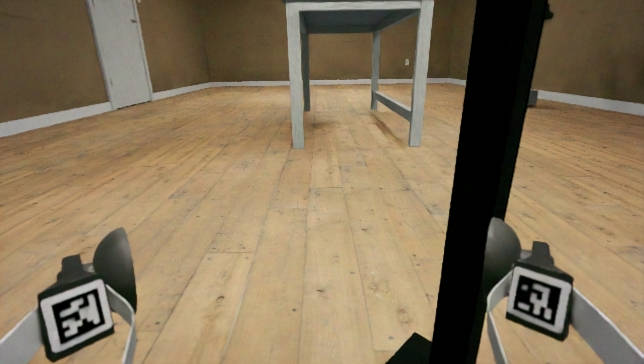

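Emit:
execute_actions([
  {"r1":{"joints":{"lift_m":0.06,"arm_m":0.1}}},
], cameras=["r1_wrist_camera","r1_head_camera"])

Scene clock: 349.07 s.
r1.base_odometry: x=+0.828 y=-1.426 heading=+1.569 (m, m, rad; r1's odometry frame)
r1.turned_by_wheels: +0.000 (rad since the last result)
r1.turned_by_imu: -0.001 (rad since the last result)
r1.base_tilt: forward=+0.7 right=-0.6 (deg)
r1.lidar_m: 1.84 2.63 1.97 1.91 2.00 1.87 1.82 1.91 2.67 2.92 0.56 1.99
r1.head_depth_mm: 2160 1863 1652 1474 1344 1228 1136 / 2163 1845 1647 1480 1336 1222 1138 / 2117 1849 1657 1467 1333 1214 - / 2116 1855 1639 1457 1332 1215 - / 2112 1830 1624 1454 1321 1198 1114 / 2083 1819 1619 1462 1301 1209 1111 / 2093 1799 1606 1430 1293 1199 1113
r1.base_status: not commanded
r1.joint_positions: lift_m=+0.060 arm_m=+0.100 wrist_yaw_rad=+1.568 wrist_pitch_rad=-0.222 wrist_roll_rad=+0.005 gripper_m=+0.170 head_pan_rad=-1.406 head_tilt_rad=-1.087
r1.joint_status: all done
r1.motor_effort: left_wheel=+1(1) right_wheel=-1(1) lift_m=+14(16) arm_m=-5(5) wrist_yaw_rad=+2(2) wrist_pitch_rad=+9(9) wrist_roll_rad=-3(3) gripper_m=-1(1) head_pan_rad=+2(2) head_tilt_rad=-7(8) (%)
r1.hand_pose: x=+0.2233 y=-0.2460 z=+0.1191 quat_wxyz=(+0.552, +0.553, -0.443, +0.440) (m; r1's base frame)
r1.wrist_depth_mm: - - - - - - - / - - - - - 278 - / - - - - - 288 960 / 629 610 599 586 583 305 567 / 428 452 419 413 393 324 405 / 345 324 325 324 225 219 312 / - 264 261 260 210 181 231
r2.base_odometry: x=+0.000 y=+0.000 heading=+0.000 (m, m, rad; r2's odometry frame)
r2.turned_by_wheels: +0.000 (rad since the last result)
r2.turned_by_imu: -0.001 (rad since the last result)
r2.base_tilt: forward=+0.8 right=-0.3 (deg)
r2.lidar_m: 4.00 1.32 1.47 3.44 1.61 0.86 0.72 0.72 0.81 1.32 3.47 3.91
r2.head_depth_mm: 3540 3742 3959 1874 1388 1879 1528 / 3745 3840 - 1850 2500 2026 1547 / 3933 - - 1820 2577 2015 1574 / - - - 1691 2731 1861 1578 / - - - 1750 2678 1835 1566 / - - - 2051 2638 1932 1558 / - - - 2266 2661 1978 1553
r2.base_status: not commanded
r2.joint_positions: lift_m=+0.598 arm_m=+0.001 wrist_yaw_rad=+3.025 wrist_pitch_rad=-0.504 wrist_roll_rad=+0.016 gripper_m=+0.037 head_pan_rad=+0.793 head_tilt_rad=-0.296
r2.joint_status: not commanded
r2.motor_effort: left_wheel=+1(1) right_wheel=-1(1) lift_m=+21(21) arm_m=+0(0) wrist_yaw_rad=+1(1) wrist_pitch_rad=+5(5) wrist_roll_rad=+0(0) gripper_m=+0(1) head_pan_rad=+4(4) head_tilt_rad=-1(1) (%)
r2.hand_pose: x=+0.0036 y=+0.0655 z=+0.5922 quat_wxyz=(+0.217, +0.699, +0.134, +0.668) (m; r2's base frame)
r2.wrist_depth_mm: - - - - - - - / - - - - - - - / - - - - - - - / - - - - - - - / - 981 - 959 974 932 899 / 870 853 - 825 - 831 813 / 762 753 735 731 727 731 707
pictures: r1_head_camera (sideways: a quarter turn clockwise sets it upright), r1_wrist_camera
Images, in order (width x height): r1_head_camera 896x504, r1_wrist_camera 644x364.

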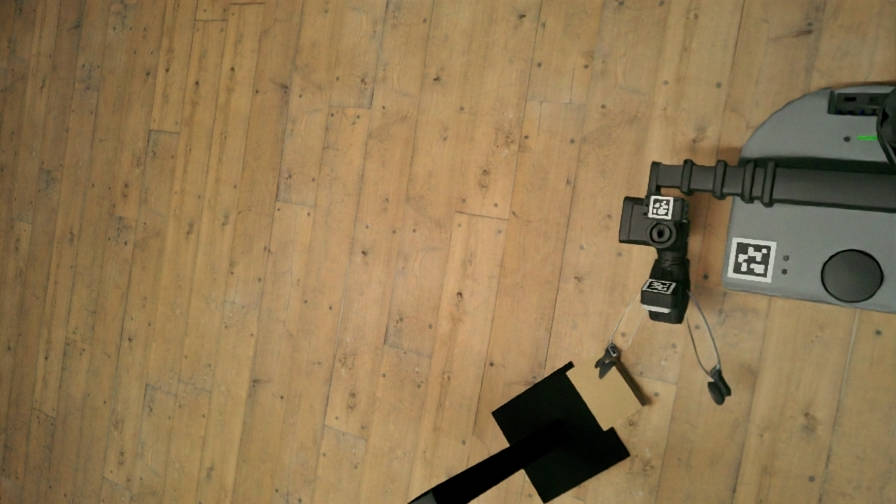

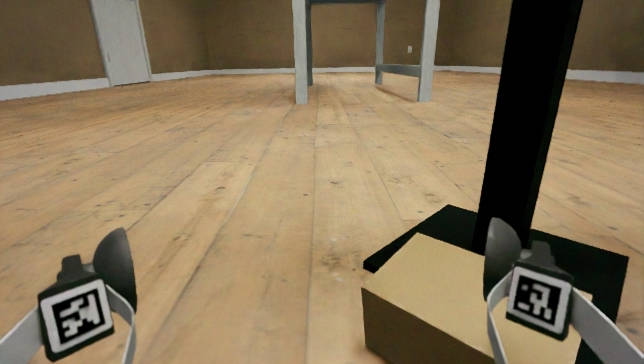

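Emit:
execute_actions([
  {"r1":{"joints":{"arm_m":0.17}}},
], cameras=[])

Emit:
execute_actions([
  {"r1":{"joints":{"lift_m":0.0}}},
], cameras=["r1_wrist_camera","r1_head_camera"])

Scene clock: 356.47 s.
r1.base_odometry: x=+0.828 y=-1.426 heading=+1.569 (m, m, rad; r1's odometry frame)
r1.turned_by_wheels: +0.000 (rad since the last result)
r1.turned_by_imu: -0.001 (rad since the last result)
r1.base_tilt: forward=+0.8 right=-0.6 (deg)
r1.lidar_m: 1.84 2.64 1.98 1.92 2.01 1.87 1.82 1.90 2.67 2.90 0.56 1.99
r1.head_depth_mm: 2161 1874 1638 1492 1342 1228 1131 / 2154 1860 1660 1472 1339 1228 1149 / 2143 1841 1646 1459 1337 1229 - / 2118 1850 1631 1466 1345 1227 - / 2128 1834 1620 1467 1337 1207 1122 / 2091 1821 1624 1455 1308 1208 1111 / 2054 1824 1614 1430 1285 1204 1110
r1.base_status: not commanded
r1.joint_positions: lift_m=+0.060 arm_m=+0.170 wrist_yaw_rad=+1.569 wrist_pitch_rad=-0.222 wrist_roll_rad=+0.005 gripper_m=+0.170 head_pan_rad=-1.406 head_tilt_rad=-1.087
r1.joint_status: all done
r1.motor_effort: left_wheel=+1(1) right_wheel=-1(1) lift_m=+14(14) arm_m=+6(6) wrist_yaw_rad=+1(1) wrist_pitch_rad=+9(9) wrist_roll_rad=-3(3) gripper_m=-1(1) head_pan_rad=+3(1) head_tilt_rad=-8(8) (%)
r1.hand_pose: x=+0.2233 y=-0.3152 z=+0.1191 quat_wxyz=(+0.552, +0.553, -0.443, +0.440) (m; r1's base frame)
r1.wrist_depth_mm: - - - - - - - / - - - - - - - / - - - - 783 851 970 / 619 608 598 592 310 576 567 / 426 448 417 416 325 433 406 / 341 325 321 224 216 303 316 / - 262 263 199 181 239 251
r2.base_odometry: x=+0.000 y=+0.000 heading=+0.000 (m, m, rad; r2's odometry frame)
r2.turned_by_wheels: +0.000 (rad since the last result)
r2.turned_by_imu: +0.000 (rad since the last result)
r2.base_tilt: forward=+0.7 right=-0.3 (deg)
r2.lidar_m: 4.00 1.32 1.48 3.44 1.60 0.86 0.72 0.72 0.81 1.32 3.48 3.94
r2.head_depth_mm: 3588 3795 3863 1861 1386 1879 1516 / 3704 3905 - 1844 2489 2031 1534 / 3880 - - 1806 2603 2006 1588 / - - - 1684 2711 1876 1564 / - - - 1760 2706 1851 1570 / - - - 2048 2680 1912 1563 / - - - 2236 2684 1960 1556
r2.base_status: not commanded
r2.joint_positions: lift_m=+0.598 arm_m=+0.001 wrist_yaw_rad=+3.025 wrist_pitch_rad=-0.504 wrist_roll_rad=+0.016 gripper_m=+0.037 head_pan_rad=+0.793 head_tilt_rad=-0.296
r2.joint_status: not commanded
r2.motor_effort: left_wheel=+1(1) right_wheel=-1(1) lift_m=+21(21) arm_m=+0(0) wrist_yaw_rad=+0(1) wrist_pitch_rad=+5(4) wrist_roll_rad=+0(1) gripper_m=+0(0) head_pan_rad=+4(5) head_tilt_rad=-2(1) (%)
r2.hand_pose: x=+0.0036 y=+0.0655 z=+0.5922 quat_wxyz=(+0.217, +0.699, +0.134, +0.668) (m; r2's base frame)
r2.wrist_depth_mm: - - - - - - - / - - - - - - - / - - - - - - - / - - - - - - - / - 986 - 994 1000 955 916 / 861 855 - 847 - 839 826 / 757 748 743 736 748 723 723
pictures: none
No camera images: the call's "cameras" was empty. Leave "cameras" out to get every camera's image.

Scene clock: 357.83 s.
r1.base_odometry: x=+0.828 y=-1.426 heading=+1.569 (m, m, rad; r1's odometry frame)
r1.turned_by_wheels: +0.000 (rad since the last result)
r1.turned_by_imu: +0.000 (rad since the last result)
r1.base_tilt: forward=+0.8 right=-0.6 (deg)
r1.lidar_m: 1.85 2.64 1.97 1.92 - 1.87 1.82 1.90 2.67 2.86 0.56 1.99
r1.head_depth_mm: 2161 1880 1644 1479 1348 1228 1132 / 2135 1850 1634 1474 1340 1225 1148 / 2143 1852 1641 1453 1351 1237 - / 2141 1839 1645 1471 1349 1233 - / 2108 1837 1633 1456 1319 1215 1120 / 2100 1826 1639 1445 1304 1202 1115 / 2110 1811 1614 1431 1287 1203 1112
r1.base_status: not commanded
r1.joint_positions: lift_m=+0.002 arm_m=+0.170 wrist_yaw_rad=+1.569 wrist_pitch_rad=-0.222 wrist_roll_rad=+0.005 gripper_m=+0.170 head_pan_rad=-1.406 head_tilt_rad=-1.087
r1.joint_status: all done
joint sent to its limit — the command would take r1.lift_m past its lower limit, so that joint was sent only as far as its limit.
r1.motor_effort: left_wheel=+1(1) right_wheel=-1(1) lift_m=+14(14) arm_m=+5(6) wrist_yaw_rad=+1(2) wrist_pitch_rad=+9(9) wrist_roll_rad=-3(3) gripper_m=-2(0) head_pan_rad=+2(3) head_tilt_rad=-8(7) (%)
r1.hand_pose: x=+0.2233 y=-0.3152 z=+0.0612 quat_wxyz=(+0.552, +0.553, -0.443, +0.440) (m; r1's base frame)
r1.wrist_depth_mm: - - - - - - - / - - - - - - - / 813 783 764 733 568 634 704 / 445 444 429 401 286 417 412 / 312 326 304 186 173 184 293 / 248 235 234 185 145 170 228 / - 191 190 182 154 181 182
r2.base_odometry: x=+0.000 y=+0.000 heading=+0.000 (m, m, rad; r2's odometry frame)
r2.turned_by_wheels: +0.000 (rad since the last result)
r2.turned_by_imu: +0.000 (rad since the last result)
r2.base_tilt: forward=+0.7 right=-0.2 (deg)
r2.lidar_m: 4.00 1.32 1.48 3.44 1.60 0.86 0.72 0.72 0.81 1.32 3.49 3.92
r2.head_depth_mm: 3544 3685 3870 1850 1387 1893 1513 / 3731 3907 - 1843 2535 2023 1554 / 3969 - - 1814 2619 2032 1579 / - - - 1698 2751 1861 1569 / - - - 1747 2744 1841 1564 / - - - 2049 2653 1913 1549 / - - - 2248 2647 1978 1559
r2.base_status: not commanded
r2.joint_positions: lift_m=+0.598 arm_m=+0.001 wrist_yaw_rad=+3.025 wrist_pitch_rad=-0.504 wrist_roll_rad=+0.016 gripper_m=+0.037 head_pan_rad=+0.793 head_tilt_rad=-0.296
r2.joint_status: not commanded
r2.motor_effort: left_wheel=+1(1) right_wheel=+0(1) lift_m=+21(21) arm_m=+1(1) wrist_yaw_rad=+0(0) wrist_pitch_rad=+5(5) wrist_roll_rad=+1(1) gripper_m=+0(0) head_pan_rad=+4(5) head_tilt_rad=-1(1) (%)
r2.hand_pose: x=+0.0036 y=+0.0655 z=+0.5922 quat_wxyz=(+0.217, +0.699, +0.134, +0.668) (m; r2's base frame)
r2.wrist_depth_mm: - - - - - - - / - - - - - - - / - - - - - - - / - - - - - - - / - 988 - 977 987 920 939 / 873 863 - 828 - 831 805 / 760 762 732 730 741 701 720
pictures: r1_head_camera (sideways: a quarter turn clockwise sets it upright), r1_wrist_camera
Images, in order (width x height): r1_head_camera 896x504, r1_wrist_camera 644x364.

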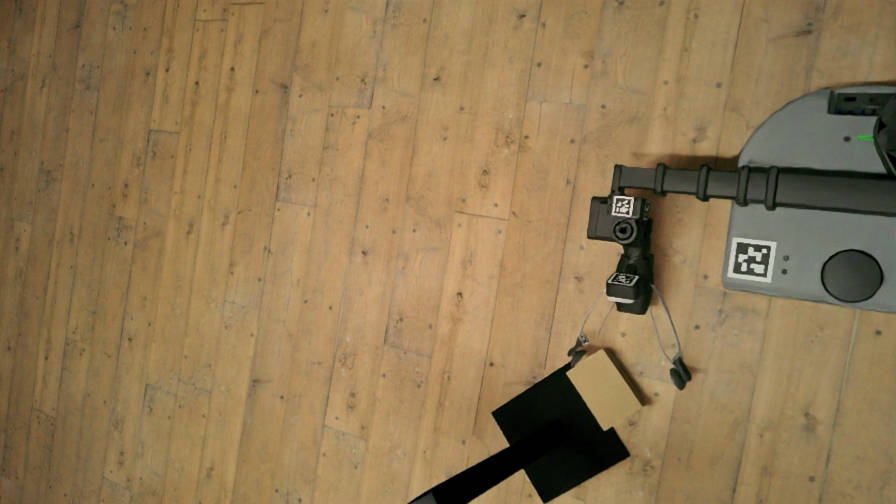

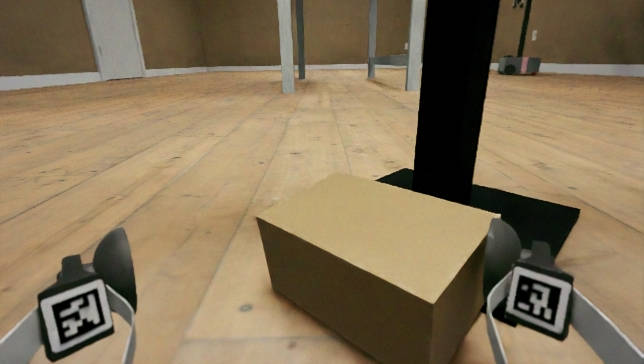

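Good. Nudge forward a little and close.

Emit:
execute_actions([
  {"r1":{"base":{"translate_m":0.03},"joints":{"gripper_m":0.0}}},
], cameras=["r1_wrist_camera"])

Scene clock: 363.00 s.
r1.base_odometry: x=+0.828 y=-1.396 heading=+1.569 (m, m, rad; r1's odometry frame)
r1.turned_by_wheels: +0.000 (rad since the last result)
r1.turned_by_imu: -0.001 (rad since the last result)
r1.base_tilt: forward=+0.8 right=-0.6 (deg)
r1.lidar_m: 1.81 2.64 1.97 1.92 - 1.90 1.85 1.94 2.72 2.86 0.54 1.97
r1.head_depth_mm: 2174 1870 1642 1487 1342 1227 1138 / 2136 1864 1644 1473 1332 1221 1148 / 2144 1843 1629 1458 1347 1230 - / 2105 1848 1617 1470 1349 1226 - / 2108 1830 1624 1465 1322 1209 1119 / 2112 1827 1623 1466 1297 1185 1115 / 2095 1815 1622 1396 1306 1204 1105
r1.base_status: done
r1.joint_positions: lift_m=+0.002 arm_m=+0.170 wrist_yaw_rad=+1.573 wrist_pitch_rad=-0.220 wrist_roll_rad=+0.004 gripper_m=+0.001 head_pan_rad=-1.406 head_tilt_rad=-1.087
r1.joint_status: all done
r1.motor_effort: left_wheel=+0(6) right_wheel=+0(4) lift_m=+14(14) arm_m=+6(6) wrist_yaw_rad=-4(5) wrist_pitch_rad=+8(9) wrist_roll_rad=-2(3) gripper_m=-14(89) head_pan_rad=+3(2) head_tilt_rad=-8(7) (%)
r1.hand_pose: x=+0.2234 y=-0.3140 z=+0.0616 quat_wxyz=(+0.551, +0.553, -0.442, +0.442) (m; r1's base frame)
r1.wrist_depth_mm: - - - - - 226 - / - - - - - 241 - / 812 791 773 750 642 560 711 / 455 445 438 434 369 359 415 / 312 309 227 196 265 274 278 / 238 236 237 169 227 215 224 / 192 192 184 182 185 181 186
r2.base_odometry: x=+0.000 y=+0.000 heading=+0.000 (m, m, rad; r2's odometry frame)
r2.turned_by_wheels: +0.000 (rad since the last result)
r2.turned_by_imu: -0.001 (rad since the last result)
r2.base_tilt: forward=+0.5 right=-0.3 (deg)
r2.lidar_m: 3.99 1.32 1.48 3.45 1.61 0.86 0.72 0.72 0.81 1.32 3.47 3.93
r2.head_depth_mm: 3570 3782 3856 1869 1386 1894 1520 / 3798 3905 - 1839 2509 2025 1541 / 3978 - - 1812 2633 2004 1566 / - - - 1683 2704 1872 1582 / - - - 1745 2679 1845 1577 / - - - 2057 2701 1919 1558 / - - - 2235 2688 1977 1541
r2.base_status: not commanded
r2.joint_positions: lift_m=+0.598 arm_m=+0.001 wrist_yaw_rad=+3.025 wrist_pitch_rad=-0.504 wrist_roll_rad=+0.016 gripper_m=+0.037 head_pan_rad=+0.793 head_tilt_rad=-0.296
r2.joint_status: not commanded
r2.motor_effort: left_wheel=+1(1) right_wheel=-1(1) lift_m=+21(21) arm_m=+0(0) wrist_yaw_rad=+1(1) wrist_pitch_rad=+5(5) wrist_roll_rad=+1(1) gripper_m=+0(0) head_pan_rad=+6(4) head_tilt_rad=-1(1) (%)
r2.hand_pose: x=+0.0036 y=+0.0655 z=+0.5922 quat_wxyz=(+0.217, +0.699, +0.134, +0.668) (m; r2's base frame)
r2.wrist_depth_mm: - - - - - - - / - - - - - - - / - - - - - - - / - - - - - - - / - 970 - 973 989 933 935 / 879 867 - 839 - 808 805 / 776 778 718 743 746 726 710
pictures: r1_wrist_camera
Images, in order (width x height): r1_wrist_camera 644x364.

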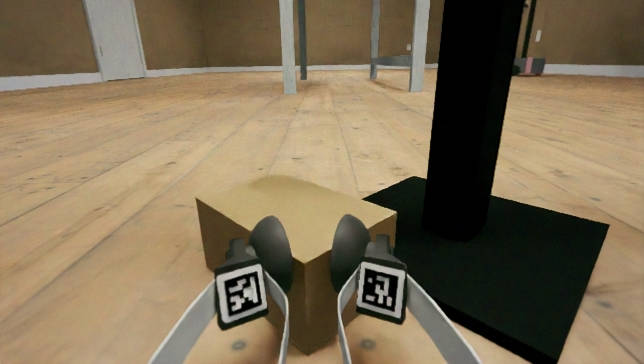

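Emit:
execute_actions([
  {"r1":{"joints":{"gripper_m":0.17}}},
], cameras=[])

Emit:
execute_actions([
  {"r1":{"base":{"translate_m":0.07},"joints":{"arm_m":0.15}}},
], cameras=[])

Emit:
execute_actions([
  {"r1":{"joints":{"gripper_m":0.0}}},
], cameras=["r1_wrist_camera"])

Scene clock: 376.07 s.
r1.base_odometry: x=+0.828 y=-1.396 heading=+1.569 (m, m, rad; r1's odometry frame)
r1.turned_by_wheels: +0.000 (rad since the last result)
r1.turned_by_imu: -0.001 (rad since the last result)
r1.base_tilt: forward=+0.8 right=-0.6 (deg)
r1.lidar_m: 1.81 2.63 1.97 1.92 - 1.90 1.85 1.94 2.71 2.86 0.54 1.97
r1.head_depth_mm: 2156 1877 1646 1478 1334 1231 1135 / 2143 1851 1646 1470 1332 1220 1147 / 2131 1865 1637 1474 1351 1239 - / 2132 1859 1638 1472 1357 1237 - / 2096 1831 1625 1463 1322 1202 1111 / 2075 1836 1628 1445 1292 1184 1109 / 2101 1816 1595 1399 1306 1204 1112
r1.base_status: not commanded
r1.joint_positions: lift_m=+0.002 arm_m=+0.170 wrist_yaw_rad=+1.572 wrist_pitch_rad=-0.220 wrist_roll_rad=+0.004 gripper_m=+0.170 head_pan_rad=-1.406 head_tilt_rad=-1.087
r1.joint_status: all done
r1.motor_effort: left_wheel=+0(0) right_wheel=+0(1) lift_m=+14(14) arm_m=+5(6) wrist_yaw_rad=-3(7) wrist_pitch_rad=+8(8) wrist_roll_rad=-2(2) gripper_m=-1(83) head_pan_rad=+2(2) head_tilt_rad=-7(8) (%)
r1.hand_pose: x=+0.2234 y=-0.3143 z=+0.0616 quat_wxyz=(+0.551, +0.553, -0.442, +0.441) (m; r1's base frame)
r1.wrist_depth_mm: - - - - - 227 - / - - - - - 243 - / 812 786 763 747 644 566 709 / 447 447 440 430 345 390 417 / 312 329 211 185 266 279 278 / 250 236 216 178 217 216 227 / - 192 192 182 188 178 183
r2.base_odometry: x=+0.000 y=+0.000 heading=+0.000 (m, m, rad; r2's odometry frame)
r2.turned_by_wheels: +0.000 (rad since the last result)
r2.turned_by_imu: -0.001 (rad since the last result)
r2.base_tilt: forward=+0.6 right=-0.2 (deg)
r2.lidar_m: 4.01 1.32 1.48 3.46 1.60 0.86 0.72 0.72 0.81 1.32 3.48 3.91
r2.head_depth_mm: 3630 3790 3862 1854 1381 1904 1518 / 3731 3893 - 1849 2484 2020 1540 / 3982 - - 1787 2628 2020 1581 / - - - 1681 2764 1868 1580 / - - - 1765 2707 1873 1569 / - - - 2083 2637 1917 1557 / - - - 2272 2663 1957 1555
r2.base_status: not commanded
r2.joint_positions: lift_m=+0.598 arm_m=+0.001 wrist_yaw_rad=+3.025 wrist_pitch_rad=-0.504 wrist_roll_rad=+0.016 gripper_m=+0.037 head_pan_rad=+0.793 head_tilt_rad=-0.296
r2.joint_status: not commanded
r2.motor_effort: left_wheel=+1(1) right_wheel=-1(1) lift_m=+21(20) arm_m=-1(0) wrist_yaw_rad=+1(0) wrist_pitch_rad=+5(4) wrist_roll_rad=+1(0) gripper_m=+0(1) head_pan_rad=+5(5) head_tilt_rad=-1(1) (%)
r2.hand_pose: x=+0.0036 y=+0.0655 z=+0.5922 quat_wxyz=(+0.217, +0.699, +0.134, +0.668) (m; r2's base frame)
r2.wrist_depth_mm: - - - - - - - / - - - - - - - / - - - - - - - / - - - - - - - / 998 - - 963 962 945 972 / 851 873 - 834 - 810 800 / 778 770 744 732 726 724 711
pictures: none
No camera images: the call's "cameras" was empty. Leave "cameras" out to get every camera's image.

Scene clock: 377.87 s.
r1.base_odometry: x=+0.829 y=-1.326 heading=+1.569 (m, m, rad; r1's odometry frame)
r1.turned_by_wheels: +0.000 (rad since the last result)
r1.turned_by_imu: +0.000 (rad since the last result)
r1.base_tilt: forward=+0.8 right=-0.5 (deg)
r1.lidar_m: 1.74 2.63 1.97 1.91 - 1.97 1.92 2.01 2.83 2.86 0.50 1.91
r1.head_depth_mm: 2152 1856 1661 1476 1344 1227 1128 / 2130 1861 1643 1471 1346 1219 1139 / 2140 1866 1651 1468 1351 1224 - / 2129 1843 1648 1472 1336 1227 - / 2147 1828 1612 1467 1318 1214 1116 / 2111 1804 1614 1443 1293 1195 1119 / 516 1737 1544 1432 1313 1197 1106
r1.base_status: done
r1.joint_positions: lift_m=+0.002 arm_m=+0.150 wrist_yaw_rad=+1.572 wrist_pitch_rad=-0.220 wrist_roll_rad=+0.004 gripper_m=+0.170 head_pan_rad=-1.406 head_tilt_rad=-1.087
r1.joint_status: all done
r1.motor_effort: left_wheel=+0(6) right_wheel=-1(3) lift_m=+14(14) arm_m=-5(6) wrist_yaw_rad=-3(3) wrist_pitch_rad=+8(8) wrist_roll_rad=-2(2) gripper_m=+0(0) head_pan_rad=+3(2) head_tilt_rad=-8(8) (%)
r1.hand_pose: x=+0.2234 y=-0.2953 z=+0.0616 quat_wxyz=(+0.551, +0.553, -0.443, +0.441) (m; r1's base frame)
r1.wrist_depth_mm: - - - - - - 159 / - - - - - - 168 / 810 778 769 752 740 196 188 / 449 442 439 433 425 201 361 / 313 326 196 183 282 211 261 / 251 234 155 141 141 198 213 / - 191 161 117 119 169 172
r2.base_odometry: x=+0.000 y=+0.000 heading=+0.000 (m, m, rad; r2's odometry frame)
r2.turned_by_wheels: +0.000 (rad since the last result)
r2.turned_by_imu: +0.000 (rad since the last result)
r2.base_tilt: forward=+0.7 right=-0.4 (deg)
r2.lidar_m: 4.00 1.32 1.48 3.44 1.61 0.86 0.72 0.72 0.81 1.32 3.48 3.93
r2.head_depth_mm: 3602 3748 3829 1842 1375 1895 1520 / 3659 3904 - 1844 2530 2017 1535 / 3821 - - 1812 2622 2025 1574 / - - - 1696 2715 1862 1571 / - - - 1761 2725 1865 1577 / - - - 2078 2674 1947 1560 / - - - 2262 2650 1960 1561
r2.base_status: not commanded
r2.joint_positions: lift_m=+0.598 arm_m=+0.001 wrist_yaw_rad=+3.025 wrist_pitch_rad=-0.504 wrist_roll_rad=+0.016 gripper_m=+0.037 head_pan_rad=+0.793 head_tilt_rad=-0.296
r2.joint_status: not commanded
r2.motor_effort: left_wheel=+1(1) right_wheel=-1(1) lift_m=+21(21) arm_m=+0(0) wrist_yaw_rad=+1(0) wrist_pitch_rad=+4(5) wrist_roll_rad=+0(0) gripper_m=-1(1) head_pan_rad=+5(5) head_tilt_rad=-1(2) (%)
r2.hand_pose: x=+0.0036 y=+0.0655 z=+0.5922 quat_wxyz=(+0.217, +0.699, +0.134, +0.668) (m; r2's base frame)
r2.wrist_depth_mm: - - - - - - - / - - - - - - - / - - - - - - - / - - - - - - - / - 967 - 951 982 931 915 / 882 881 - 839 - 829 784 / 771 758 733 735 728 708 727
pictures: none
No camera images: the call's "cameras" was empty. Leave "cameras" out to get every camera's image.

Scene clock: 380.07 s.
r1.base_odometry: x=+0.829 y=-1.326 heading=+1.569 (m, m, rad; r1's odometry frame)
r1.turned_by_wheels: +0.000 (rad since the last result)
r1.turned_by_imu: +0.000 (rad since the last result)
r1.base_tilt: forward=+0.8 right=-0.5 (deg)
r1.lidar_m: 1.75 2.63 1.97 1.91 - 1.98 1.92 2.01 2.82 2.86 0.49 1.91
r1.head_depth_mm: 2156 1856 1665 1486 1339 1231 1130 / 2147 1851 1645 1488 1330 1220 1153 / 2138 1840 1642 1479 1349 1233 - / 2117 1826 1632 1466 1343 1230 - / 2079 1851 1633 1463 1328 1199 1115 / 2107 1819 1607 1426 1293 1194 1113 / 515 1766 1543 1425 1305 1204 1106
r1.base_status: not commanded
r1.joint_positions: lift_m=+0.002 arm_m=+0.150 wrist_yaw_rad=+1.582 wrist_pitch_rad=-0.212 wrist_roll_rad=+0.003 gripper_m=+0.002 head_pan_rad=-1.406 head_tilt_rad=-1.087
r1.joint_status: all done
r1.on_its_own: wrist_yaw_rad is at rest, and its effort (-16) is outside its rest range (-12 to +12)
r1.motor_effort: left_wheel=+1(1) right_wheel=-1(2) lift_m=+14(14) arm_m=-4(6) wrist_yaw_rad=-16(16) wrist_pitch_rad=+5(8) wrist_roll_rad=-2(2) gripper_m=-43(98) head_pan_rad=+1(2) head_tilt_rad=-8(8) (%)
r1.hand_pose: x=+0.2240 y=-0.2926 z=+0.0635 quat_wxyz=(+0.547, +0.553, -0.441, +0.446) (m; r1's base frame)
r1.wrist_depth_mm: - - - - - - 158 / - - - - - - 167 / 845 810 796 803 775 581 178 / 463 459 451 443 437 204 365 / 319 314 191 189 308 210 268 / 242 245 146 145 144 209 218 / 196 186 127 126 151 178 176
r2.base_odometry: x=+0.000 y=+0.000 heading=+0.000 (m, m, rad; r2's odometry frame)
r2.turned_by_wheels: +0.000 (rad since the last result)
r2.turned_by_imu: +0.000 (rad since the last result)
r2.base_tilt: forward=+0.6 right=-0.2 (deg)
r2.lidar_m: 4.02 1.32 1.47 3.45 1.60 0.86 0.72 0.72 0.81 1.32 3.48 3.93
r2.head_depth_mm: 3521 3691 3827 1849 1385 1902 1518 / 3780 3903 - 1823 2534 2038 1542 / 3918 - - 1801 2602 2008 1591 / - - - 1690 2668 1874 1566 / - - - 1759 2723 1838 1556 / - - - 2042 2705 1911 1553 / - - - 2235 2671 1971 1545
r2.base_status: not commanded
r2.joint_positions: lift_m=+0.598 arm_m=+0.001 wrist_yaw_rad=+3.025 wrist_pitch_rad=-0.504 wrist_roll_rad=+0.016 gripper_m=+0.037 head_pan_rad=+0.793 head_tilt_rad=-0.296
r2.joint_status: not commanded
r2.motor_effort: left_wheel=+0(1) right_wheel=-1(0) lift_m=+21(21) arm_m=+0(1) wrist_yaw_rad=+1(0) wrist_pitch_rad=+4(5) wrist_roll_rad=+1(1) gripper_m=-1(0) head_pan_rad=+5(4) head_tilt_rad=-1(2) (%)
r2.hand_pose: x=+0.0036 y=+0.0655 z=+0.5922 quat_wxyz=(+0.217, +0.699, +0.134, +0.668) (m; r2's base frame)
r2.wrist_depth_mm: - - - - - - - / - - - - - - - / - - - - - - - / - - - - - - - / - - - 963 954 940 933 / 896 849 - 849 - 830 807 / 764 769 716 741 732 721 707
pictures: r1_wrist_camera
Images, in order (width x height): r1_wrist_camera 644x364.

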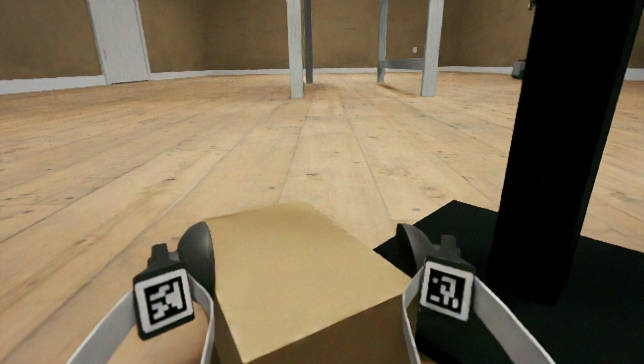

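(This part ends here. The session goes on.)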